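# Set up folding table by wall, park cart in bay

## Task

Set the folding table upright on its feet next to the wall so that every part of it lies within the blue taped area without crossing the tape, and move the utility cart into the yellow bay so all four of its wheels sit inside the tape and none rest on it. The coffee table must still be standing upright at the finish, otherwise the task fails. The robot itself must not tip over or be left leaning, which also fails the task. Anything that stays in place only because the robot is holding it does not count.

## Robot and tools

Robot: a Hello Robot Stretch 4, one arm. It has an omni-wheel base, a lift that rides up and down a mast, an arm that telescopes straight forward, a wrist with yaw, pitch and roll, and a two-finger gripper. It stands about 1.6 m tall; the base edge is never more than 0.23 m from the base origin. Loose objects may occasionally get nudged by something outside your control.

Frames. Base frame: origin on the floor below the base centre, x ahead, y to the left, z up. hand_pose is reported in it and marks the point halfway between the fingers, 0.015 m back from the tips; with all wrist joints at zero its axes line up with the base frame. The reported hand position may be somewhat wrong. Odometry frame: wherever the base frame was when the scene began.

Tool execute_actions. Argument "actions" is a list holding one action or nothing (empty list = just report state and images). An action contains "base", "joints", or both, plus optional "pace" and "contact_limits"; alternatively it contains only "end_of_arm". All motions in an action begin together and may finish at different moments. "cameras" picks the images returned: head_camera, head_left_camera, head_right_camera, wrist_camera or all; omitted/null/["all"] gives all, [] gives none; the "pictures" line lists them in image order.
"base" holds exactly one relative command, an offset from where the base last measured itself in the latest state report: {"translate_m": d} drive straight, forward positive, -2 to 2 m; {"strafe_m": d} slide sideways, left positive, -2 to 2 m; {"rotate_rad": d} spin in place, counter-clockwise (left) positive, -3.2 to 3.2 rad.
"joints" is one object keyed by joint name with absolute targets (not offsets): lift_m 0 to 1.2 m; arm_m 0 to 0.55 m extension; wrist_yaw_rad -1.134 to 4.276 (0 points forward, positive turns left, 3.14 tucked back, past 3.4 the arm may interfere); wrist_pitch_rad -1.117 to 4.259 (0 level, 1.57 pointing down); wrist_roll_rad -1.117 to 4.259 (0 keeps fingers level, positive turns clockwise as seen from behind the gripper); gripper_m 0 to 0.08 m finger gap. Done tolerances: lift and arm ±0.004, yaw and roll ±0.02, pitch ±0.05, gripper ±0.002. A joint target outside its range gets clipped and run, with a note; any other bad value or unknown key rejects the whole call. Joints or base omitted from an action may still be driving toward earlier targets without the status showing it.
"pace": "slow", "default", "fast" or "max"; base speeds 0.1/0.3/0.4/0.6 m/s and turning 1/2/3/4 rad/s respectively. With lift above 0.2, speed is further limited by height at the move's start, down to 0.3 m/s and 1 rad/s at lift 1.2. Wrist speed never changes with pace. "contact_limits" only takes arm_m, 0 (gentlest) to 0.75 (firmest), default 0.5. {"end_of_arm": "enable_torque"} revives wrist or gripper motors that shut off. No action runs over 15 s. A good opening move to unfold the wrist: lift_m 0.4 with wrist_yaw_rad 0 together.

Tool wait: seconds 0 to 10; commands nothing, returns the same report as an empty action. Tool zoom_image: camera name and region [x0, y0, x1, y1] in pixels of that camera's most recent full image, origin top-left, at most 504 x 504. Tool finished_scene: pass scene (1 or 2); it is final and reports success, then gives the next task.

Results. base_status/joint_status: "done"; "off_target" (stopped short, may still be pushing); "contact_stop_at_<key>" (blocked; that part then goes slack, so a loaded lift may sag and wheels may coast); "limit_stop_at_<name>"; "time_out"; "torque_fault". "limit_stop_at_tilt" means lean above 6 degrees: lift, arm and wheels go slack and ignore commands until the lean eases. "limit_stop_at_own_body" means a self-collision stop, likely when pitch is below -0.2 with roll below -0.4 or above 4; moving away still works. A stop in one call cancels your remaining calls in that reply. on_its_own lists what happened uncommanded; "held at" is the held target. lidar_m: 12 distances, 30-degree sectors, first straight ahead then counter-clockwise (4th left, 7th behind, 10th right); "-" means nothing seen or closer than 0.25 m; sees 0.15 m up to robot height, misses glass and thin legs. wrist_depth_mm: 7x7 grid, 100 to 2000 mm, includes the robot's own body. base_odometry is wheel-based; if turned_by_wheels and turned_by_imu differ by over ~0.1 rad, something slipped or collided. base_tilt in degrees, forward/right positive, with a fixed bias up to ~1.5. motor_effort is percent, bracket = peak; wheel efforts positive turn the base right.

Gripper: command a gap smaller than the object to grip; after a grip "off_target" means something is held. Effort far from 0 (about 50+) for long causes a torque_fault and the fingers go limp. A level gripper holding over ~2.7 kg faults the wrist.

Cameras: head_camera on the mast top facing forward-down (turn the base to look around); head_left_camera and head_right_camera are fisheyes that also show the base and arm; wrist_camera looks along the fingers.

Avoid: driving or turning with over 1 kg held and arm_m above 0.2, especially fast; strong steady pushes, more so with a high gripper or high contact limit; knocking over the coffee table; drops and hard collisions. Thinking time passes in the simulation while the robot keeps its last command.

Each tool is called after ">>>" as a command line: name --argument value for each argument, lists and objects as JSON in quotes; but a table of rows of numbers goes row by row, as --pt "numbers of a row", without its own name.

## Session

>>> execute_actions --actions '[]'

Scene clock: 0.00 s.
base_odometry: x=+0.000 y=+0.000 heading=+0.000 (m, m, rad; odometry frame)
turned_by_wheels: +0.000 (rad since the last result)
turned_by_imu: +0.000 (rad since the last result)
base_tilt: forward=-0.2 right=+0.3 (deg)
lidar_m: 0.98 0.95 1.18 1.41 1.34 1.70 1.46 1.27 0.76 0.63 0.68 0.84
base_status: not commanded
joint_positions: lift_m=+0.134 arm_m=+0.001 wrist_yaw_rad=+3.046 wrist_pitch_rad=+0.005 wrist_roll_rad=+0.002 gripper_m=+0.040
joint_status: not commanded
motor_effort: lift_m=+20 arm_m=-1 wrist_yaw_rad=+1 wrist_pitch_rad=-9 wrist_roll_rad=+0 gripper_m=-1 wheel_0=+0 wheel_1=+0 wheel_2=+0 (%)
hand_pose: x=-0.0318 y=+0.1072 z=+0.3109 quat_wxyz=(+0.048, -0.002, +0.001, +0.999) (m; base frame)
wrist_depth_mm: 138 193 1661 1756 1863 - - / 107 141 1661 1808 1983 - - / 108 141 1576 1808 1983 - - / 123 145 1661 1808 1921 - - / 1366 1464 1661 1863 1921 - - / 1205 1336 1336 1336 1336 1308 1308 / 831 - 138 831 106 904 866
pictures: head_camera, head_left_camera, head_right_camera, wrist_camera
Images, in order (width x height): head_camera 420x560, head_left_camera 420x672, head_right_camera 420x672, wrist_camera 616x392.

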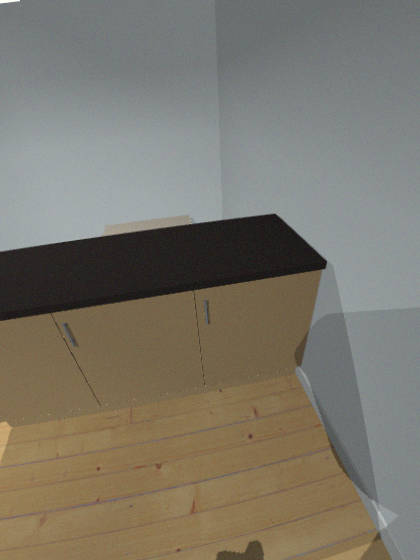

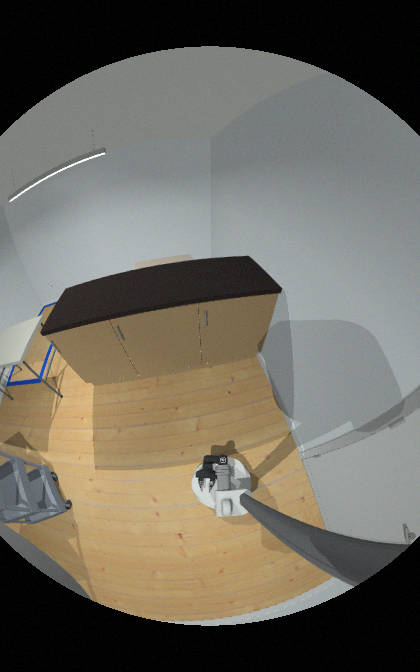

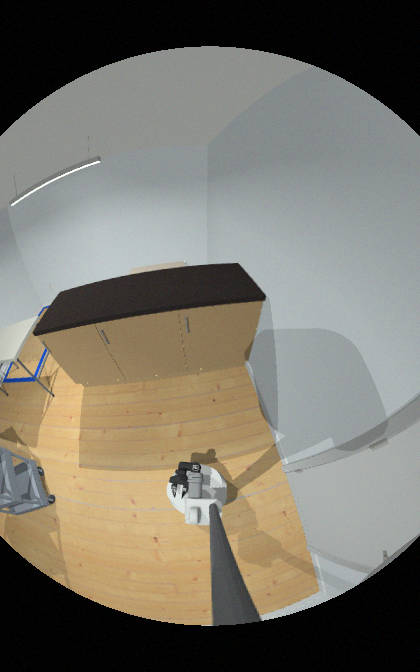

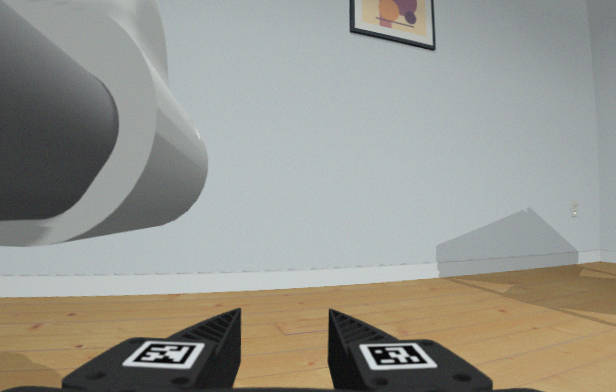

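>>> execute_actions --actions '[{"base":{"rotate_rad":1.82}}]' --cameras '["head_camera","head_left_camera"]'

>>> execute_actions --actions '[{"base":{"strafe_m":-0.45}}]' --cameras '[]'

>>> execute_actions --actions '[{"base":{"translate_m":0.8}}]' --cameras '["head_camera","head_left_camera"]'

Scene clock: 8.60 s.
base_odometry: x=+0.000 y=+0.000 heading=+1.820 (m, m, rad; odometry frame)
turned_by_wheels: +1.820 (rad since the last result)
turned_by_imu: +1.804 (rad since the last result)
base_tilt: forward=-0.2 right=+0.3 (deg)
lidar_m: 1.33 2.03 1.54 1.48 0.90 0.66 0.65 0.72 0.99 0.97 1.06 1.80
base_status: done
joint_positions: lift_m=+0.134 arm_m=+0.001 wrist_yaw_rad=+3.046 wrist_pitch_rad=+0.005 wrist_roll_rad=+0.002 gripper_m=+0.040
joint_status: not commanded
motor_effort: lift_m=+20(20) arm_m=-2(1) wrist_yaw_rad=+1(0) wrist_pitch_rad=-9(8) wrist_roll_rad=+1(1) gripper_m=-1(1) wheel_0=-1(6) wheel_1=-1(6) wheel_2=-1(7) (%)
hand_pose: x=-0.0318 y=+0.1072 z=+0.3109 quat_wxyz=(+0.048, -0.002, +0.001, +0.999) (m; base frame)
wrist_depth_mm: 138 193 820 831 842 854 878 / 107 142 809 831 842 854 866 / 108 141 778 820 831 878 866 / 123 145 788 820 831 842 866 / 778 788 788 820 820 842 842 / 759 798 778 809 820 842 866 / 768 - 138 788 106 831 854
pictures: head_camera, head_left_camera
Images, in order (width x height): head_camera 420x560, head_left_camera 420x672.

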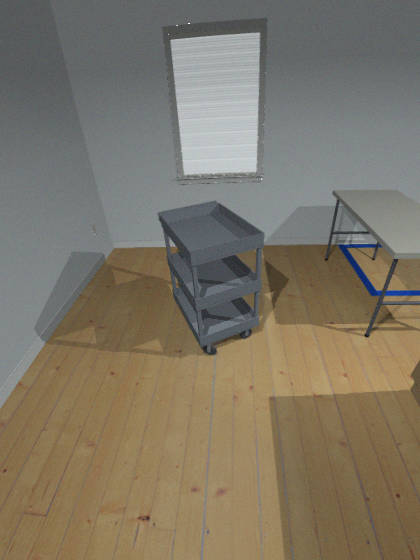

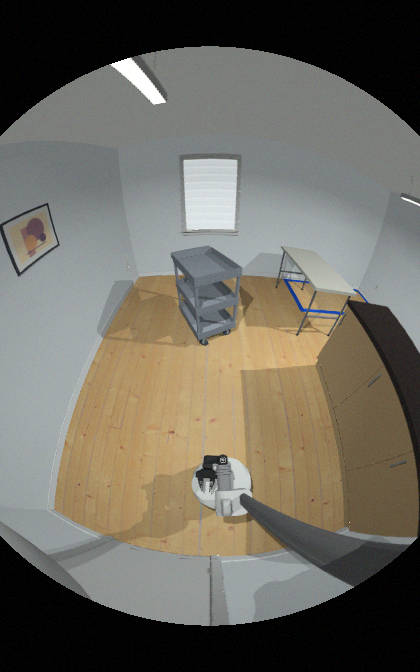

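Scene clock: 11.43 s.
base_odometry: x=+0.436 y=+0.111 heading=+1.820 (m, m, rad; odometry frame)
turned_by_wheels: +0.000 (rad since the last result)
turned_by_imu: +0.001 (rad since the last result)
base_tilt: forward=-0.2 right=+0.3 (deg)
lidar_m: 1.51 1.44 2.01 1.93 0.92 0.72 0.69 0.74 0.54 0.53 0.57 0.85
base_status: done
joint_positions: lift_m=+0.134 arm_m=+0.001 wrist_yaw_rad=+3.046 wrist_pitch_rad=+0.005 wrist_roll_rad=+0.002 gripper_m=+0.040
joint_status: not commanded
motor_effort: lift_m=+20(20) arm_m=-1(1) wrist_yaw_rad=+2(2) wrist_pitch_rad=-10(9) wrist_roll_rad=+1(0) gripper_m=-2(1) wheel_0=-1(8) wheel_1=+0(8) wheel_2=-1(1) (%)
hand_pose: x=-0.0318 y=+0.1072 z=+0.3109 quat_wxyz=(+0.048, -0.002, +0.001, +0.999) (m; base frame)
wrist_depth_mm: 138 192 854 866 878 866 891 / 107 142 854 866 866 891 904 / 108 141 854 854 878 866 891 / 122 146 831 842 878 854 891 / 778 809 820 854 866 854 878 / 798 820 831 842 878 866 878 / 768 - 138 809 106 831 878
pictures: none
No camera images: the call's "cameras" was empty. Leave "cameras" out to get every camera's image.

Scene clock: 15.57 s.
base_odometry: x=+0.239 y=+0.886 heading=+1.820 (m, m, rad; odometry frame)
turned_by_wheels: +0.000 (rad since the last result)
turned_by_imu: -0.001 (rad since the last result)
base_tilt: forward=-0.2 right=+0.2 (deg)
lidar_m: 2.15 0.72 0.77 1.87 2.02 1.52 1.48 0.84 0.59 0.54 0.60 0.85
base_status: done
joint_positions: lift_m=+0.134 arm_m=+0.001 wrist_yaw_rad=+3.046 wrist_pitch_rad=+0.005 wrist_roll_rad=+0.002 gripper_m=+0.040
joint_status: not commanded
motor_effort: lift_m=+20(20) arm_m=-1(1) wrist_yaw_rad=+1(0) wrist_pitch_rad=-9(9) wrist_roll_rad=+1(3) gripper_m=-2(1) wheel_0=+1(5) wheel_1=+0(4) wheel_2=+2(8) (%)
hand_pose: x=-0.0318 y=+0.1072 z=+0.3109 quat_wxyz=(+0.048, -0.002, +0.001, +0.999) (m; base frame)
wrist_depth_mm: 138 192 1661 1756 1661 1708 1756 / 107 142 1661 1661 1661 1708 1756 / 108 141 1618 1618 1661 1661 1756 / 123 145 1661 1661 1661 1708 1756 / 1060 1576 1618 1618 1618 1661 1708 / 1118 1308 1336 1336 1366 1366 1308 / 842 - 138 842 106 904 878
pictures: head_camera, head_left_camera
Images, in order (width x height): head_camera 420x560, head_left_camera 420x672.

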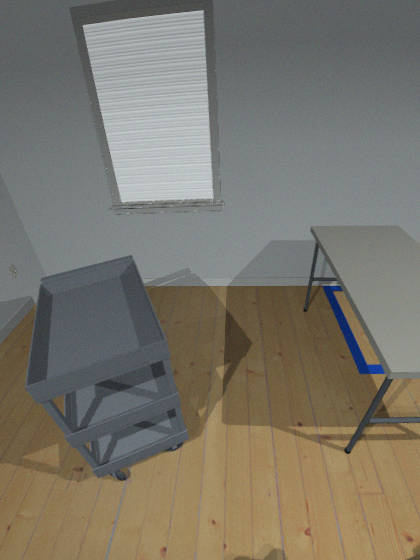

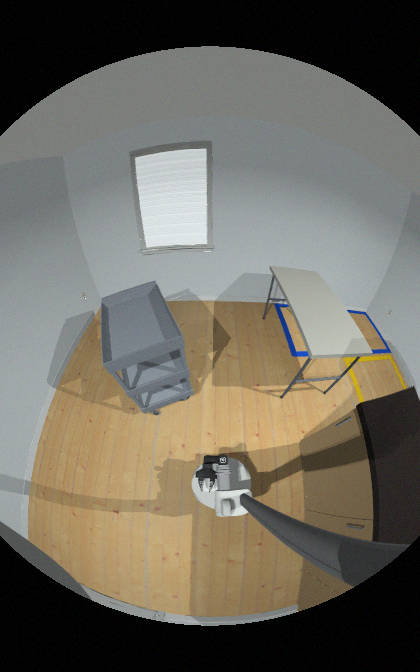

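>>> execute_actions --actions '[{"base":{"strafe_m":-0.2}}]' --cameras '[]'

>>> execute_actions --actions '[{"base":{"translate_m":0.76}}]' --cameras '["head_right_camera"]'

>>> execute_actions --actions '[{"base":{"strafe_m":-0.5},"pace":"slow"}]' --cameras '["head_right_camera"]'

Scene clock: 34.50 s.
base_odometry: x=+0.433 y=+0.936 heading=+1.820 (m, m, rad; odometry frame)
turned_by_wheels: +0.000 (rad since the last result)
turned_by_imu: -0.001 (rad since the last result)
base_tilt: forward=-0.2 right=+0.3 (deg)
lidar_m: 1.67 0.80 0.88 2.06 2.02 1.55 1.34 0.54 0.38 0.37 0.41 0.75
base_status: done
joint_positions: lift_m=+0.134 arm_m=+0.001 wrist_yaw_rad=+3.046 wrist_pitch_rad=+0.005 wrist_roll_rad=+0.002 gripper_m=+0.040
joint_status: not commanded
motor_effort: lift_m=+20(20) arm_m=-1(1) wrist_yaw_rad=+0(1) wrist_pitch_rad=-9(9) wrist_roll_rad=+0(1) gripper_m=+0(0) wheel_0=-2(6) wheel_1=+2(7) wheel_2=+1(2) (%)
hand_pose: x=-0.0318 y=+0.1072 z=+0.3109 quat_wxyz=(+0.048, -0.002, +0.001, +0.999) (m; base frame)
wrist_depth_mm: 138 193 1661 1756 1708 1708 1863 / 107 142 1708 1708 1708 1808 1808 / 108 141 1618 1708 1708 1708 1756 / 123 145 1618 1661 1661 1708 1756 / 759 1308 1576 1661 1708 1708 1708 / 878 1182 1336 1366 1308 1308 1308 / 842 - 138 842 106 891 878
pictures: none
No camera images: the call's "cameras" was empty. Leave "cameras" out to get every camera's image.

Scene clock: 38.53 s.
base_odometry: x=+0.246 y=+1.672 heading=+1.820 (m, m, rad; odometry frame)
turned_by_wheels: +0.000 (rad since the last result)
turned_by_imu: -0.001 (rad since the last result)
base_tilt: forward=-0.2 right=+0.3 (deg)
lidar_m: 1.41 1.50 0.46 0.38 2.17 2.33 1.50 0.66 0.71 0.34 0.37 0.54
base_status: done
joint_positions: lift_m=+0.134 arm_m=+0.001 wrist_yaw_rad=+3.046 wrist_pitch_rad=+0.005 wrist_roll_rad=+0.002 gripper_m=+0.040
joint_status: not commanded
motor_effort: lift_m=+20(20) arm_m=-2(1) wrist_yaw_rad=+1(1) wrist_pitch_rad=-9(10) wrist_roll_rad=+0(3) gripper_m=-1(0) wheel_0=-2(5) wheel_1=+1(4) wheel_2=+1(10) (%)
hand_pose: x=-0.0318 y=+0.1072 z=+0.3109 quat_wxyz=(+0.048, -0.002, +0.001, +0.999) (m; base frame)
wrist_depth_mm: 138 193 - - - - - / 107 142 - - - - - / 108 141 - - - - - / 123 145 - - - - - / 831 1430 - - - - - / 960 1255 1336 1366 1366 1336 1308 / 831 - 138 842 106 904 866
pictures: head_right_camera
Images, in order (width x height): head_right_camera 420x672.

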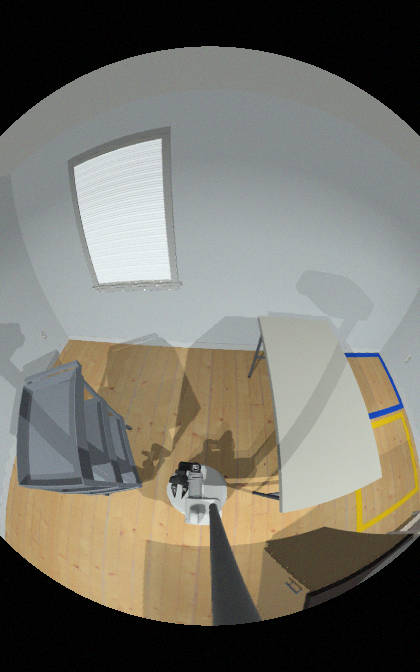

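Scene clock: 44.67 s.
base_odometry: x=+0.730 y=+1.795 heading=+1.820 (m, m, rad; odometry frame)
turned_by_wheels: +0.000 (rad since the last result)
turned_by_imu: +0.000 (rad since the last result)
base_tilt: forward=-0.1 right=+0.3 (deg)
lidar_m: 0.39 1.49 1.06 0.88 2.70 2.34 0.47 0.53 0.25 0.25 0.25 0.25
base_status: done
joint_positions: lift_m=+0.134 arm_m=+0.001 wrist_yaw_rad=+3.046 wrist_pitch_rad=+0.005 wrist_roll_rad=+0.002 gripper_m=+0.040
joint_status: not commanded
motor_effort: lift_m=+20(20) arm_m=-1(1) wrist_yaw_rad=+1(2) wrist_pitch_rad=-9(9) wrist_roll_rad=+0(1) gripper_m=-1(1) wheel_0=+4(9) wheel_1=-4(9) wheel_2=-2(3) (%)
hand_pose: x=-0.0318 y=+0.1072 z=+0.3109 quat_wxyz=(+0.048, -0.002, +0.001, +0.999) (m; base frame)
wrist_depth_mm: 138 193 621 - - - - / 107 141 627 - - - - / 108 141 615 - - - - / 123 146 621 - - - - / 574 597 609 - - - - / 585 597 603 1336 1397 1397 1281 / 585 - 138 854 106 891 866
pictures: head_right_camera
Images, in order (width x height): head_right_camera 420x672.

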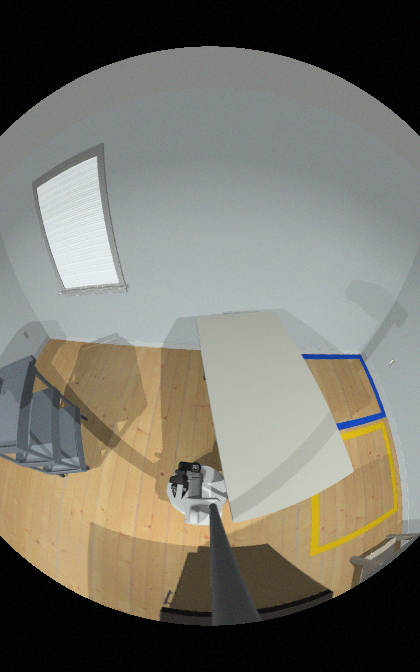

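Works easily.

>>> execute_actions --actions '[{"base":{"strafe_m":-0.7},"pace":"slow"}]' --cameras '["head_right_camera"]'

Scene clock: 56.53 s.
base_odometry: x=+1.408 y=+1.968 heading=+1.820 (m, m, rad; odometry frame)
turned_by_wheels: +0.000 (rad since the last result)
turned_by_imu: +0.000 (rad since the last result)
base_tilt: forward=-0.1 right=+0.2 (deg)
lidar_m: 0.25 0.25 1.91 1.55 0.70 0.52 0.71 1.21 1.49 0.25 0.25 0.25
base_status: done
joint_positions: lift_m=+0.134 arm_m=+0.001 wrist_yaw_rad=+3.046 wrist_pitch_rad=+0.005 wrist_roll_rad=+0.002 gripper_m=+0.040
joint_status: not commanded
motor_effort: lift_m=+20(20) arm_m=-1(1) wrist_yaw_rad=+0(2) wrist_pitch_rad=-9(9) wrist_roll_rad=+0(0) gripper_m=+1(0) wheel_0=+5(9) wheel_1=-5(9) wheel_2=+0(3) (%)
hand_pose: x=-0.0318 y=+0.1072 z=+0.3109 quat_wxyz=(+0.048, -0.002, +0.001, +0.999) (m; base frame)
wrist_depth_mm: 138 193 - 691 691 715 715 / 107 142 - 683 683 707 715 / 108 141 - 683 691 699 707 / 123 145 - 668 683 699 699 / 1098 - - 683 668 683 707 / 1098 1255 1308 661 668 676 699 / 831 - 138 661 106 683 750
pictures: head_right_camera
Images, in order (width x height): head_right_camera 420x672.

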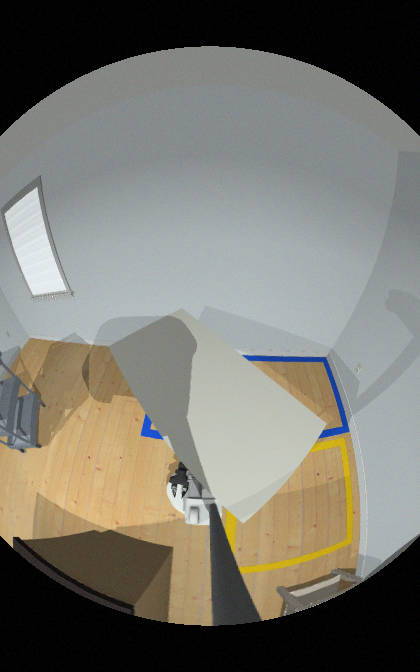

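>>> execute_actions --actions '[{"base":{"strafe_m":-0.35},"pace":"slow"}]' --cameras '["head_right_camera"]'

>>> execute_actions --actions '[{"base":{"translate_m":0.35},"pace":"slow"}]' --cameras '["head_right_camera"]'

Scene clock: 72.17 s.
base_odometry: x=+1.747 y=+2.054 heading=+1.820 (m, m, rad; odometry frame)
turned_by_wheels: +0.000 (rad since the last result)
turned_by_imu: -0.001 (rad since the last result)
base_tilt: forward=-0.2 right=+0.3 (deg)
lidar_m: 0.25 0.25 0.25 1.93 0.76 0.75 1.09 1.08 1.13 0.25 0.25 0.25
base_status: done
joint_positions: lift_m=+0.134 arm_m=+0.001 wrist_yaw_rad=+3.046 wrist_pitch_rad=+0.005 wrist_roll_rad=+0.002 gripper_m=+0.040
joint_status: not commanded
motor_effort: lift_m=+20(20) arm_m=-1(2) wrist_yaw_rad=+1(1) wrist_pitch_rad=-8(9) wrist_roll_rad=+3(1) gripper_m=-1(0) wheel_0=+4(9) wheel_1=-4(11) wheel_2=+2(3) (%)
hand_pose: x=-0.0318 y=+0.1072 z=+0.3109 quat_wxyz=(+0.048, -0.002, +0.001, +0.999) (m; base frame)
wrist_depth_mm: 138 192 - - - 732 732 / 107 142 - - 1281 732 750 / 108 140 - - 1255 732 741 / 123 145 - - 1229 723 723 / 1118 1430 - - 1229 707 723 / 1205 1255 1308 1366 1098 715 715 / 842 - 138 842 106 707 707
pictures: head_right_camera
Images, in order (width x height): head_right_camera 420x672.

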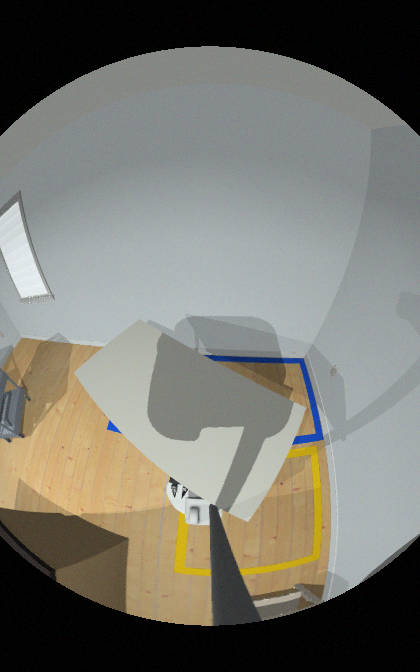

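Scene clock: 76.97 s.
base_odometry: x=+1.661 y=+2.393 heading=+1.819 (m, m, rad; odometry frame)
turned_by_wheels: +0.000 (rad since the last result)
turned_by_imu: -0.002 (rad since the last result)
base_tilt: forward=-0.2 right=+0.3 (deg)
lidar_m: 0.25 0.25 0.25 1.95 1.18 1.01 1.43 1.48 0.25 0.25 0.25 0.25
base_status: done
joint_positions: lift_m=+0.134 arm_m=+0.001 wrist_yaw_rad=+3.046 wrist_pitch_rad=+0.005 wrist_roll_rad=+0.002 gripper_m=+0.040
joint_status: not commanded
motor_effort: lift_m=+20(20) arm_m=-1(1) wrist_yaw_rad=-1(2) wrist_pitch_rad=-9(9) wrist_roll_rad=+1(3) gripper_m=-2(0) wheel_0=+4(5) wheel_1=+0(2) wheel_2=-8(13) (%)
hand_pose: x=-0.0318 y=+0.1072 z=+0.3109 quat_wxyz=(+0.048, -0.002, +0.001, +0.999) (m; base frame)
wrist_depth_mm: 138 192 - - - - - / 107 142 - - 1160 1098 1098 / 108 141 - - 1182 1078 1078 / 122 145 - - 1182 1042 1098 / 1661 1756 - - 1160 1060 1098 / 1205 1281 1366 1366 1098 1060 1078 / 842 - 138 866 106 878 878
pictures: head_right_camera
Images, in order (width x height): head_right_camera 420x672.

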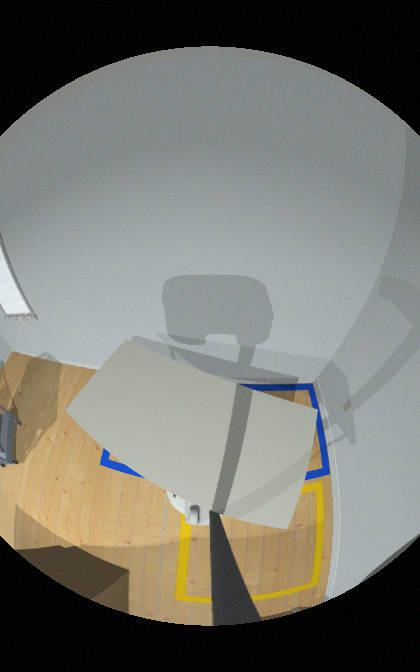

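>>> execute_actions --actions '[{"base":{"strafe_m":-0.3},"pace":"slow"}]' --cameras '["head_right_camera"]'

>>> execute_actions --actions '[{"base":{"translate_m":0.36},"pace":"slow"}]' --cameras '["head_right_camera"]'

>>> execute_actions --actions '[{"base":{"translate_m":-0.9}}]' --cameras '["head_left_camera","head_camera"]'

Scene clock: 88.43 s.
base_odometry: x=+1.952 y=+2.466 heading=+1.820 (m, m, rad; odometry frame)
turned_by_wheels: +0.000 (rad since the last result)
turned_by_imu: -0.004 (rad since the last result)
base_tilt: forward=-0.2 right=+0.3 (deg)
lidar_m: 0.25 0.25 0.25 0.25 1.20 1.18 1.36 1.14 0.25 0.25 0.25 0.25
base_status: done
joint_positions: lift_m=+0.134 arm_m=+0.001 wrist_yaw_rad=+3.046 wrist_pitch_rad=+0.005 wrist_roll_rad=+0.002 gripper_m=+0.040
joint_status: not commanded
motor_effort: lift_m=+20(20) arm_m=-2(1) wrist_yaw_rad=+0(1) wrist_pitch_rad=-9(9) wrist_roll_rad=+1(1) gripper_m=-1(1) wheel_0=+6(9) wheel_1=-7(8) wheel_2=+2(7) (%)
hand_pose: x=-0.0318 y=+0.1072 z=+0.3109 quat_wxyz=(+0.048, -0.002, +0.001, +0.999) (m; base frame)
wrist_depth_mm: 138 193 - - - - - / 107 141 - - - 1160 1138 / 108 141 - - - 1182 1118 / 123 145 - - - 1160 1160 / 1366 1756 - - - 1160 1098 / 1205 1255 1308 1336 1366 1098 1118 / 842 - 138 854 106 891 866
pictures: head_right_camera
Images, in order (width x height): head_right_camera 420x672.

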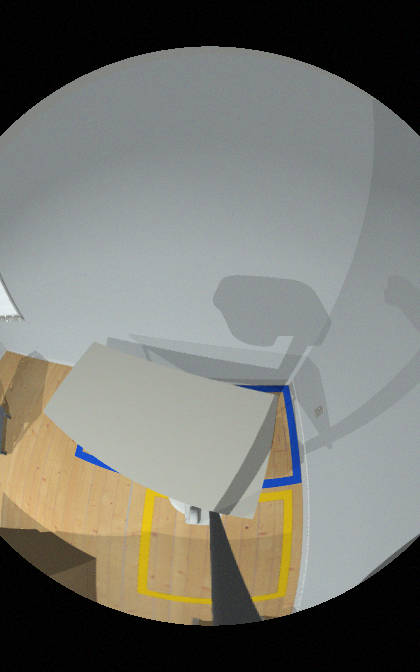

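Scene clock: 93.33 s.
base_odometry: x=+1.863 y=+2.815 heading=+1.819 (m, m, rad; odometry frame)
turned_by_wheels: +0.000 (rad since the last result)
turned_by_imu: -0.003 (rad since the last result)
base_tilt: forward=-0.1 right=+0.4 (deg)
lidar_m: 0.25 0.25 0.25 0.25 1.75 1.48 1.76 1.15 0.84 0.25 0.25 0.25
base_status: done
joint_positions: lift_m=+0.134 arm_m=+0.001 wrist_yaw_rad=+3.046 wrist_pitch_rad=+0.005 wrist_roll_rad=+0.002 gripper_m=+0.040
joint_status: not commanded
motor_effort: lift_m=+20(20) arm_m=-2(1) wrist_yaw_rad=+1(1) wrist_pitch_rad=-9(9) wrist_roll_rad=+2(2) gripper_m=-1(0) wheel_0=+1(5) wheel_1=+2(5) wheel_2=-7(13) (%)
hand_pose: x=-0.0318 y=+0.1072 z=+0.3109 quat_wxyz=(+0.048, -0.002, +0.001, +0.999) (m; base frame)
wrist_depth_mm: 138 193 - - - - - / 107 141 - - - - - / 108 141 - - - 1499 - / 122 145 - - - 1464 1499 / 1430 1983 - - - 1464 1537 / 1205 1308 1336 1336 1366 1336 1281 / 831 - 139 831 106 904 866
pictures: head_right_camera
Images, in order (width x height): head_right_camera 420x672.

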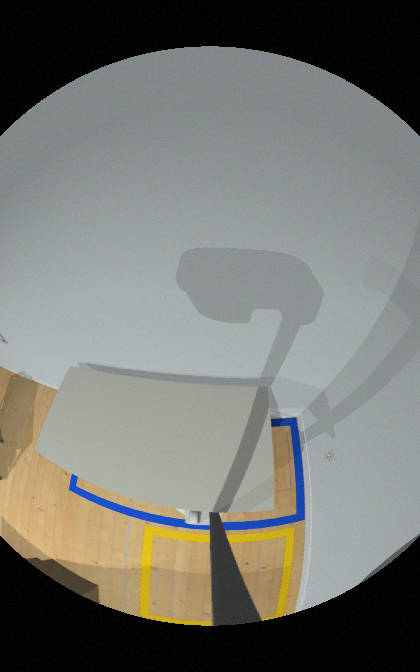

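Scene clock: 97.83 s.
base_odometry: x=+2.085 y=+1.943 heading=+1.819 (m, m, rad; odometry frame)
turned_by_wheels: +0.000 (rad since the last result)
turned_by_imu: -0.001 (rad since the last result)
base_tilt: forward=-0.3 right=+0.2 (deg)
lidar_m: 0.80 0.90 2.30 1.22 0.86 1.20 0.85 0.93 0.80 0.79 0.83 0.87
base_status: done
joint_positions: lift_m=+0.134 arm_m=+0.001 wrist_yaw_rad=+3.046 wrist_pitch_rad=+0.005 wrist_roll_rad=+0.002 gripper_m=+0.040
joint_status: not commanded
motor_effort: lift_m=+20(20) arm_m=-1(1) wrist_yaw_rad=+0(0) wrist_pitch_rad=-9(9) wrist_roll_rad=+1(1) gripper_m=-1(1) wheel_0=+1(5) wheel_1=+1(4) wheel_2=-1(8) (%)
hand_pose: x=-0.0318 y=+0.1072 z=+0.3109 quat_wxyz=(+0.048, -0.002, +0.001, +0.999) (m; base frame)
wrist_depth_mm: 138 193 - - - - 878 / 107 142 - - - 1255 878 / 108 141 - - - 1205 904 / 123 145 1160 - - 1229 878 / 931 1756 1808 - - 1205 891 / 991 1160 1098 1366 1366 1118 866 / 831 - 138 842 106 891 820
pictures: head_camera, head_left_camera
Images, in order (width x height): head_camera 420x560, head_left_camera 420x672.

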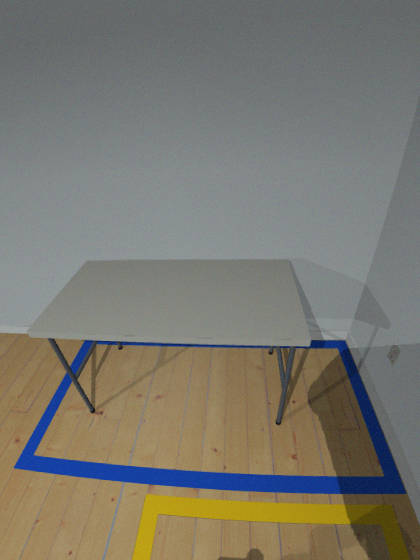

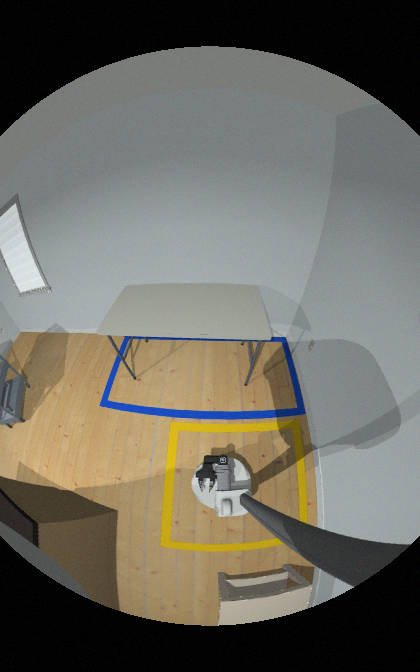

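>>> execute_actions --actions '[{"base":{"strafe_m":0.15},"joints":{"lift_m":0.54,"wrist_yaw_rad":0,"wrist_roll_rad":1.57,"gripper_m":0.08,"arm_m":0.1}}]' --cameras '["wrist_camera","head_camera"]'

Scene clock: 106.23 s.
base_odometry: x=+1.939 y=+1.906 heading=+1.819 (m, m, rad; odometry frame)
turned_by_wheels: +0.000 (rad since the last result)
turned_by_imu: -0.002 (rad since the last result)
base_tilt: forward=-0.2 right=+0.3 (deg)
lidar_m: 0.81 0.90 2.34 1.26 0.73 0.95 0.86 0.89 0.96 0.93 0.98 0.86
base_status: done
joint_positions: lift_m=+0.540 arm_m=+0.099 wrist_yaw_rad=+0.001 wrist_pitch_rad=+0.005 wrist_roll_rad=+1.570 gripper_m=+0.080
joint_status: all done
motor_effort: lift_m=+23(25) arm_m=+4(4) wrist_yaw_rad=-2(6) wrist_pitch_rad=-9(9) wrist_roll_rad=+3(7) gripper_m=+0(2) wheel_0=+1(7) wheel_1=+0(12) wheel_2=+0(1) (%)
hand_pose: x=+0.4829 y=-0.0873 z=+0.7169 quat_wxyz=(+0.708, +0.707, +0.002, -0.001) (m; base frame)
wrist_depth_mm: 1160 1182 1182 564 1205 1118 580 / 1160 1160 1182 1205 1229 1138 904 / 1160 1182 1205 1205 1229 1229 917 / 1160 1205 1205 1160 1229 1229 917 / 1182 1205 1205 1229 1255 1229 931 / 1182 1205 1229 1255 1255 1255 904 / - 110 1205 1205 126 110 866
pictures: head_camera, wrist_camera
camera_calibration (this result's frames):
wrist_camera: T_world_to_cam=[[-0.0379204, -0.00207281, -0.999279, 0.730978], [0.00716621, 0.999972, -0.00234619, 0.140834], [0.999255, -0.00725, -0.0379045, -0.30643], [0, 0, 0, 1]] pos_world=[0.332911, -0.141536, 0.719166]
Images, in order (width x height): head_camera 420x560, wrist_camera 616x392.

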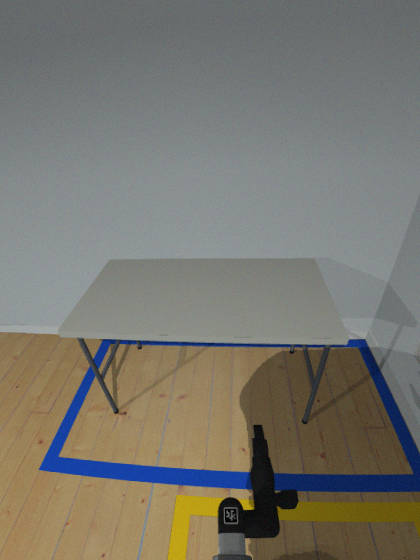

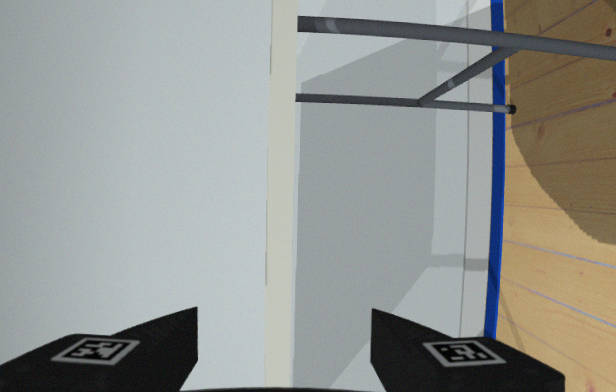

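>>> execute_actions --actions '[{"base":{"strafe_m":0.17},"joints":{"arm_m":0.5}}]' --cameras '["wrist_camera"]'

>>> execute_actions --actions '[{"joints":{"gripper_m":0}}]' --cameras '[]'

>>> execute_actions --actions '[{"base":{"translate_m":-0.11},"pace":"slow"}]' --cameras '["wrist_camera","head_camera"]'

Scene clock: 115.67 s.
base_odometry: x=+1.774 y=+1.864 heading=+1.819 (m, m, rad; odometry frame)
turned_by_wheels: +0.000 (rad since the last result)
turned_by_imu: -0.002 (rad since the last result)
base_tilt: forward=-0.1 right=+0.4 (deg)
lidar_m: 0.85 0.90 2.14 1.90 0.58 0.72 1.01 0.89 1.13 1.10 1.16 0.88
base_status: done
joint_positions: lift_m=+0.540 arm_m=+0.499 wrist_yaw_rad=+0.000 wrist_pitch_rad=+0.005 wrist_roll_rad=+1.570 gripper_m=+0.080
joint_status: all done
motor_effort: lift_m=+23(23) arm_m=+4(8) wrist_yaw_rad=+0(0) wrist_pitch_rad=-9(9) wrist_roll_rad=+1(0) gripper_m=+2(1) wheel_0=+2(7) wheel_1=+0(8) wheel_2=+0(1) (%)
hand_pose: x=+0.8828 y=-0.0874 z=+0.7170 quat_wxyz=(+0.707, +0.707, +0.002, -0.002) (m; base frame)
wrist_depth_mm: 788 798 131 831 842 831 831 / 798 809 132 831 831 831 854 / 798 820 133 831 842 854 866 / 809 809 134 842 842 854 842 / 798 820 134 820 842 866 866 / 798 831 135 842 842 866 866 / - 110 135 866 126 110 891
pictures: wrist_camera
camera_calibration (this result's frames):
wrist_camera: T_world_to_cam=[[-0.0377769, -0.00192968, -0.999284, 0.746071], [0.00753829, 0.999969, -0.00221598, 0.137625], [0.999258, -0.00761661, -0.0377612, -0.706181], [0, 0, 0, 1]] pos_world=[0.732804, -0.14156, 0.719175]
Images, in order (width x height): wrist_camera 616x392.

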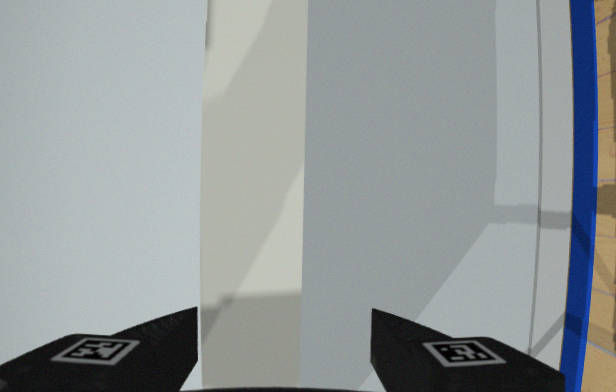

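Scene clock: 116.77 s.
base_odometry: x=+1.774 y=+1.864 heading=+1.819 (m, m, rad; odometry frame)
turned_by_wheels: +0.000 (rad since the last result)
turned_by_imu: +0.000 (rad since the last result)
base_tilt: forward=-0.2 right=+0.3 (deg)
lidar_m: 0.83 0.89 2.17 1.91 0.57 0.69 1.04 0.88 1.13 1.07 1.15 0.88
base_status: not commanded
joint_positions: lift_m=+0.540 arm_m=+0.499 wrist_yaw_rad=+0.001 wrist_pitch_rad=-0.012 wrist_roll_rad=+1.570 gripper_m=+0.037
joint_status: gripper_m off_target (ended at +0.037, target +0.000)
on_its_own: gripper_m is held at +0.032, not at your +0.000, by its contact guard: the fingers met something; wrist_pitch_rad is at rest, and its effort (+39) is outside its rest range (-23 to +23)
motor_effort: lift_m=+16(23) arm_m=+3(4) wrist_yaw_rad=-1(1) wrist_pitch_rad=+39(39) wrist_roll_rad=-2(0) gripper_m=-32(34) wheel_0=+1(2) wheel_1=+0(0) wheel_2=+0(0) (%)
hand_pose: x=+0.8830 y=-0.0873 z=+0.7211 quat_wxyz=(+0.707, +0.707, -0.004, +0.004) (m; base frame)
wrist_depth_mm: 809 809 809 132 831 831 820 / 809 820 820 133 831 842 831 / 820 820 820 133 831 842 831 / 798 820 831 134 842 842 842 / 809 831 820 134 831 809 842 / 820 820 137 135 831 842 831 / 809 820 133 136 107 831 842
pictures: none
No camera images: the call's "cameras" was empty. Leave "cameras" out to get every camera's image.

Scene clock: 119.17 s.
base_odometry: x=+1.801 y=+1.758 heading=+1.821 (m, m, rad; odometry frame)
turned_by_wheels: +0.001 (rad since the last result)
turned_by_imu: +0.001 (rad since the last result)
base_tilt: forward=-0.1 right=+0.2 (deg)
lidar_m: 0.84 0.91 2.10 0.81 0.54 0.74 1.05 0.78 1.10 1.09 1.16 0.88
base_status: done
joint_positions: lift_m=+0.540 arm_m=+0.500 wrist_yaw_rad=+0.011 wrist_pitch_rad=+0.000 wrist_roll_rad=+1.570 gripper_m=+0.039
joint_status: not commanded
on_its_own: gripper_m is held at +0.032, not at your +0.000, by its contact guard: the fingers met something; wrist_yaw_rad is at rest, and its effort (-32) is outside its rest range (-13 to +13)
motor_effort: lift_m=+17(17) arm_m=-3(3) wrist_yaw_rad=-32(31) wrist_pitch_rad=+3(39) wrist_roll_rad=+1(0) gripper_m=-43(44) wheel_0=+3(8) wheel_1=+1(7) wheel_2=+13(13) (%)
hand_pose: x=+0.8850 y=-0.0850 z=+0.7184 quat_wxyz=(+0.707, +0.707, +0.004, +0.004) (m; base frame)
wrist_depth_mm: 878 878 917 134 946 946 917 / 891 891 931 135 931 946 917 / 904 904 931 136 931 960 931 / 904 917 931 137 946 960 931 / 917 917 931 138 946 976 917 / 917 917 147 139 960 946 917 / 931 - 136 140 105 960 904
pictures: head_camera, wrist_camera
camera_calibration (this result's frames):
wrist_camera: T_world_to_cam=[[-0.033621, -0.00183847, -0.999433, 0.743997], [-0.00356469, 0.999992, -0.00171959, 0.144714], [0.999428, 0.00350486, -0.0336273, -0.710523], [0, 0, 0, 1]] pos_world=[0.735647, -0.140855, 0.719931]
Images, in order (width x height): head_camera 420x560, wrist_camera 616x392.

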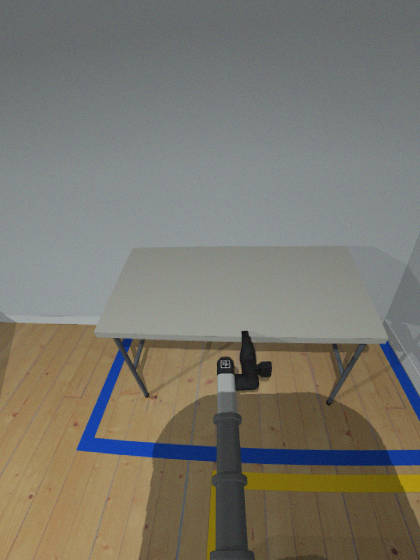

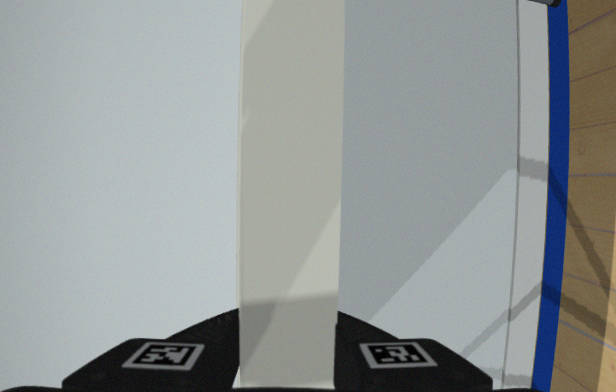

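>>> execute_actions --actions '[{"joints":{"gripper_m":0.08}}]' --cameras '[]'

>>> execute_actions --actions '[{"joints":{"arm_m":0}}]' --cameras '[]'

>>> execute_actions --actions '[{"base":{"translate_m":0.25},"joints":{"wrist_roll_rad":0,"lift_m":0.95,"wrist_pitch_rad":1.57}}]' --cameras '[]'

>>> execute_actions --actions '[{"base":{"strafe_m":1.53}}]' --cameras '[]'

>>> execute_actions --actions '[{"base":{"translate_m":-0.45}}]' --cameras '[]'

>>> execute_actions --actions '[{"base":{"strafe_m":1.4}}]' --cameras '[]'

>>> execute_actions --actions '[{"base":{"translate_m":0.7}}]' --cameras '[]'

>>> execute_actions --actions '[{"base":{"rotate_rad":-1.55}}]'

Scene clock: 130.43 s.
base_odometry: x=+1.801 y=+1.757 heading=+1.819 (m, m, rad; odometry frame)
turned_by_wheels: -0.001 (rad since the last result)
turned_by_imu: -0.003 (rad since the last result)
base_tilt: forward=-0.2 right=+0.3 (deg)
lidar_m: 0.99 1.07 2.14 0.86 0.53 0.73 1.04 0.78 1.11 1.08 1.15 1.04
base_status: not commanded
joint_positions: lift_m=+0.540 arm_m=+0.500 wrist_yaw_rad=+0.000 wrist_pitch_rad=+0.004 wrist_roll_rad=+1.570 gripper_m=+0.080
joint_status: all done
motor_effort: lift_m=+17(17) arm_m=-3(3) wrist_yaw_rad=-2(31) wrist_pitch_rad=-8(8) wrist_roll_rad=-1(0) gripper_m=+0(42) wheel_0=+0(3) wheel_1=+1(1) wheel_2=+0(13) (%)
hand_pose: x=+0.8841 y=-0.0873 z=+0.7176 quat_wxyz=(+0.707, +0.707, +0.002, -0.001) (m; base frame)
wrist_depth_mm: 891 917 904 931 931 946 878 / 904 904 917 946 931 946 946 / 904 904 931 946 946 946 931 / 904 917 917 931 946 960 904 / 891 917 917 946 946 960 931 / 917 917 931 960 960 960 891 / - 110 931 946 126 109 878
pictures: none
No camera images: the call's "cameras" was empty. Leave "cameras" out to get every camera's image.

Scene clock: 132.97 s.
base_odometry: x=+1.801 y=+1.757 heading=+1.819 (m, m, rad; odometry frame)
turned_by_wheels: +0.000 (rad since the last result)
turned_by_imu: -0.001 (rad since the last result)
base_tilt: forward=-0.1 right=+0.3 (deg)
lidar_m: 0.98 1.05 2.09 0.84 0.53 0.75 1.05 0.78 1.12 1.08 1.17 1.05
base_status: not commanded
joint_positions: lift_m=+0.540 arm_m=+0.001 wrist_yaw_rad=+0.000 wrist_pitch_rad=+0.005 wrist_roll_rad=+1.570 gripper_m=+0.080
joint_status: all done
motor_effort: lift_m=+17(17) arm_m=-4(4) wrist_yaw_rad=+1(0) wrist_pitch_rad=-9(8) wrist_roll_rad=+2(2) gripper_m=+0(1) wheel_0=+0(0) wheel_1=+1(1) wheel_2=+0(0) (%)
hand_pose: x=+0.3849 y=-0.0874 z=+0.7175 quat_wxyz=(+0.707, +0.707, +0.002, -0.002) (m; base frame)
wrist_depth_mm: 1397 1430 1397 1397 1430 1229 891 / 1366 1397 1397 1430 1464 1308 917 / 1397 1366 1430 1430 1464 1281 946 / 1397 1366 1397 1397 1430 1308 931 / 1366 1366 1464 1430 1464 1281 931 / 1397 1397 1397 1397 1464 1281 931 / - 110 1464 1430 126 110 866
pictures: none
No camera images: the call's "cameras" was empty. Leave "cameras" out to get every camera's image.

Scene clock: 135.60 s.
base_odometry: x=+1.740 y=+2.000 heading=+1.819 (m, m, rad; odometry frame)
turned_by_wheels: +0.000 (rad since the last result)
turned_by_imu: -0.001 (rad since the last result)
base_tilt: forward=-0.2 right=+0.3 (deg)
lidar_m: 0.74 0.82 2.11 1.91 0.66 0.72 1.06 1.05 1.16 1.11 1.18 0.78
base_status: done
joint_positions: lift_m=+0.950 arm_m=+0.001 wrist_yaw_rad=+0.000 wrist_pitch_rad=+1.570 wrist_roll_rad=+0.001 gripper_m=+0.080
joint_status: all done
motor_effort: lift_m=+23(24) arm_m=-4(5) wrist_yaw_rad=+2(1) wrist_pitch_rad=+0(8) wrist_roll_rad=-1(6) gripper_m=+1(2) wheel_0=+0(5) wheel_1=-1(4) wheel_2=+0(7) (%)
hand_pose: x=+0.1723 y=-0.0874 z=+0.9153 quat_wxyz=(+0.707, +0.000, +0.707, +0.000) (m; base frame)
wrist_depth_mm: 1042 1078 1060 1098 1098 1118 1118 / 1060 1060 1060 1060 1078 1098 1118 / 1042 1060 1078 1078 1078 1098 1118 / 1042 1042 1078 1078 1060 1098 1078 / 1025 1042 842 854 1060 1098 1098 / 1025 1025 831 854 1060 1060 1078 / - 110 820 842 126 110 1078
pictures: none
No camera images: the call's "cameras" was empty. Leave "cameras" out to get every camera's image.

Scene clock: 142.03 s.
base_odometry: x=+0.257 y=+1.623 heading=+1.819 (m, m, rad; odometry frame)
turned_by_wheels: +0.000 (rad since the last result)
turned_by_imu: -0.008 (rad since the last result)
base_tilt: forward=-0.1 right=+0.3 (deg)
lidar_m: 1.44 1.52 0.46 0.37 2.16 2.29 1.49 0.62 0.64 2.63 1.26 1.36
base_status: done
joint_positions: lift_m=+0.950 arm_m=+0.001 wrist_yaw_rad=+0.000 wrist_pitch_rad=+1.570 wrist_roll_rad=+0.001 gripper_m=+0.080
joint_status: not commanded
motor_effort: lift_m=+23(23) arm_m=-5(4) wrist_yaw_rad=-1(2) wrist_pitch_rad=+0(0) wrist_roll_rad=+1(1) gripper_m=+0(1) wheel_0=+0(8) wheel_1=-1(7) wheel_2=-1(1) (%)
hand_pose: x=+0.1723 y=-0.0874 z=+0.9153 quat_wxyz=(+0.707, +0.000, +0.707, +0.000) (m; base frame)
wrist_depth_mm: 1025 1060 1060 1078 1098 1098 1138 / 1060 1060 1078 1078 1078 1098 1118 / 1042 1042 1060 1060 1078 1098 1118 / 878 1042 1060 1060 1060 1098 1078 / 878 1060 854 854 1060 1078 1118 / 1025 1025 831 854 1078 1078 1098 / - 110 820 820 126 110 1060
pictures: none
No camera images: the call's "cameras" was empty. Leave "cameras" out to get every camera's image.

Scene clock: 145.03 s.
base_odometry: x=+0.367 y=+1.187 heading=+1.819 (m, m, rad; odometry frame)
turned_by_wheels: +0.000 (rad since the last result)
turned_by_imu: -0.001 (rad since the last result)
base_tilt: forward=-0.2 right=+0.3 (deg)
lidar_m: 1.90 0.60 0.62 2.05 2.19 1.82 1.48 0.54 0.41 0.36 1.80 1.59
base_status: done
joint_positions: lift_m=+0.950 arm_m=+0.001 wrist_yaw_rad=+0.000 wrist_pitch_rad=+1.570 wrist_roll_rad=+0.001 gripper_m=+0.080
joint_status: not commanded
motor_effort: lift_m=+23(23) arm_m=-5(4) wrist_yaw_rad=+2(1) wrist_pitch_rad=+0(1) wrist_roll_rad=+1(2) gripper_m=+0(1) wheel_0=+0(4) wheel_1=+2(5) wheel_2=+0(9) (%)
hand_pose: x=+0.1723 y=-0.0874 z=+0.9153 quat_wxyz=(+0.707, +0.000, +0.707, +0.000) (m; base frame)
wrist_depth_mm: 891 1060 1060 1098 1118 1118 1098 / 891 1060 1078 1078 1078 1098 1118 / 1025 1042 1060 1060 1078 1098 1098 / 1025 1042 1060 1060 1098 1098 1118 / 1060 1042 854 842 1078 1078 1098 / 1008 1025 831 842 1060 917 946 / - 110 831 831 126 110 603
pictures: none
No camera images: the call's "cameras" was empty. Leave "cameras" out to get every camera's image.

Scene clock: 151.03 s.
base_odometry: x=-0.990 y=+0.843 heading=+1.820 (m, m, rad; odometry frame)
turned_by_wheels: +0.000 (rad since the last result)
turned_by_imu: -0.006 (rad since the last result)
base_tilt: forward=-0.1 right=+0.3 (deg)
lidar_m: 1.98 0.93 0.68 0.64 0.73 1.02 1.70 1.79 1.86 1.81 0.62 0.65
base_status: done
joint_positions: lift_m=+0.950 arm_m=+0.001 wrist_yaw_rad=+0.000 wrist_pitch_rad=+1.570 wrist_roll_rad=+0.001 gripper_m=+0.080
joint_status: not commanded
motor_effort: lift_m=+23(23) arm_m=-5(5) wrist_yaw_rad=+1(0) wrist_pitch_rad=+0(0) wrist_roll_rad=-1(1) gripper_m=+2(1) wheel_0=+1(7) wheel_1=+1(8) wheel_2=+1(1) (%)
hand_pose: x=+0.1723 y=-0.0874 z=+0.9153 quat_wxyz=(+0.707, +0.000, +0.707, +0.000) (m; base frame)
wrist_depth_mm: 1042 1042 1060 1098 1078 946 627 / 1060 1060 1060 1078 1078 931 597 / 1042 1060 1078 1078 1078 931 615 / 1025 1042 1078 1060 1118 1078 1078 / 1025 1025 854 854 1078 1078 1078 / 991 1025 842 854 1060 1078 1078 / - 110 842 842 126 110 1098
pictures: none
No camera images: the call's "cameras" was empty. Leave "cameras" out to get every camera's image.

Scene clock: 154.87 s.
base_odometry: x=-1.162 y=+1.521 heading=+1.820 (m, m, rad; odometry frame)
turned_by_wheels: +0.000 (rad since the last result)
turned_by_imu: -0.001 (rad since the last result)
base_tilt: forward=-0.2 right=+0.3 (deg)
lidar_m: 1.27 0.90 0.66 0.61 0.68 0.95 2.37 2.54 0.45 0.34 0.32 1.26
base_status: done
joint_positions: lift_m=+0.950 arm_m=+0.001 wrist_yaw_rad=+0.000 wrist_pitch_rad=+1.570 wrist_roll_rad=+0.001 gripper_m=+0.080
joint_status: not commanded
motor_effort: lift_m=+23(23) arm_m=-5(5) wrist_yaw_rad=+2(3) wrist_pitch_rad=+0(0) wrist_roll_rad=-1(1) gripper_m=+0(0) wheel_0=+1(4) wheel_1=+1(4) wheel_2=+0(8) (%)
hand_pose: x=+0.1723 y=-0.0874 z=+0.9153 quat_wxyz=(+0.707, +0.000, +0.707, +0.000) (m; base frame)
wrist_depth_mm: 991 1060 1060 1078 1098 1098 1118 / 1008 1042 1078 1060 1078 1098 1118 / 1025 1042 1060 1078 1098 1078 1098 / 1025 1042 1060 1060 1098 1078 878 / 1042 1042 854 854 1078 609 609 / 1025 1042 842 831 1060 574 370 / - 110 820 854 126 110 609
pictures: none
No camera images: the call's "cameras" was empty. Leave "cameras" out to get every camera's image.

Scene clock: 157.03 s.
base_odometry: x=-1.162 y=+1.521 heading=+0.270 (m, m, rad; odometry frame)
turned_by_wheels: -1.550 (rad since the last result)
turned_by_imu: -1.539 (rad since the last result)
base_tilt: forward=-0.2 right=+0.3 (deg)
lidar_m: 0.32 0.32 1.29 1.27 0.89 0.66 0.63 0.67 0.98 2.37 2.47 0.46
base_status: done
joint_positions: lift_m=+0.950 arm_m=+0.001 wrist_yaw_rad=+0.000 wrist_pitch_rad=+1.570 wrist_roll_rad=+0.001 gripper_m=+0.080
joint_status: not commanded
motor_effort: lift_m=+23(23) arm_m=-4(5) wrist_yaw_rad=+1(1) wrist_pitch_rad=+0(0) wrist_roll_rad=-1(0) gripper_m=+1(0) wheel_0=+1(3) wheel_1=-1(4) wheel_2=+1(6) (%)
hand_pose: x=+0.1723 y=-0.0874 z=+0.9153 quat_wxyz=(+0.707, +0.000, +0.707, +0.000) (m; base frame)
wrist_depth_mm: 257 290 597 615 615 1138 1118 / 1042 569 597 891 946 1098 1138 / 1060 1025 917 1098 1078 1098 1098 / 1042 1042 1042 1098 1078 1078 1098 / 1025 1025 842 854 1078 1060 1078 / 1008 1025 831 842 1078 1078 1078 / - 110 820 854 126 110 1078
pictures: head_camera, head_left_camera, head_right_camera, wrist_camera
camera_calibration (this result's frames):
wrist_camera: T_world_to_cam=[[0.0000578471, -0.999448, 0.0332264, -0.12135], [-0.999963, -0.000341984, -0.00854592, 0.235431], [0.00855257, -0.0332247, -0.999411, 1.05992], [0, 0, 0, 1]] pos_world=[0.226365, -0.0859868, 1.06534]
Images, in order (width x height): head_camera 420x560, head_left_camera 420x672, head_right_camera 420x672, wrist_camera 616x392.

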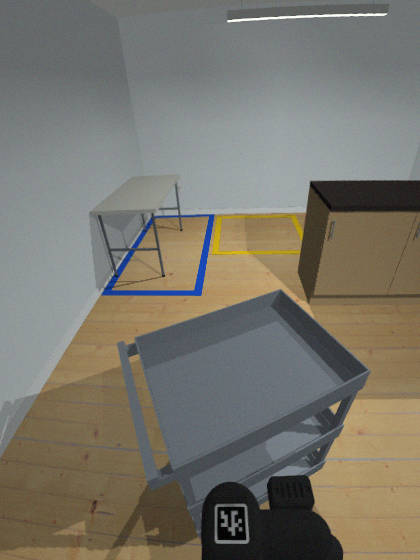

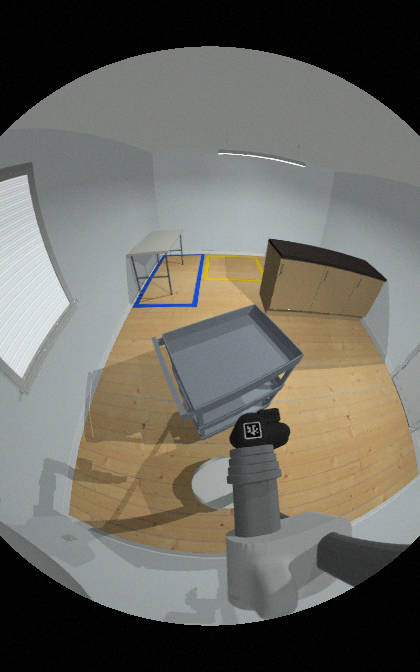

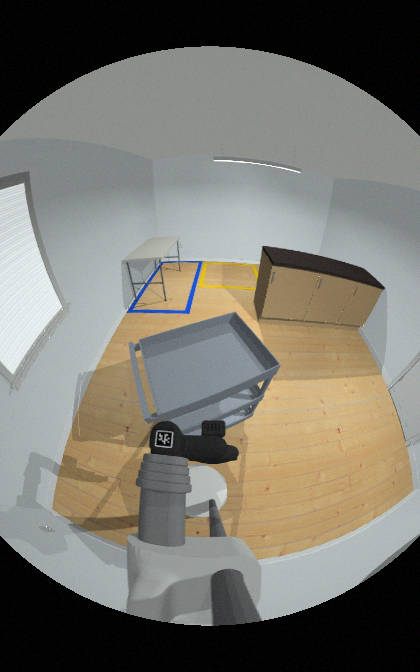

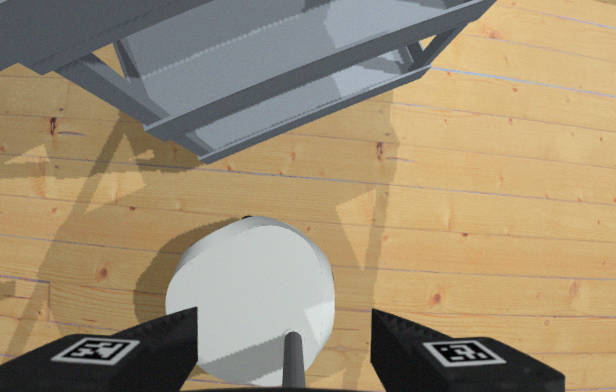

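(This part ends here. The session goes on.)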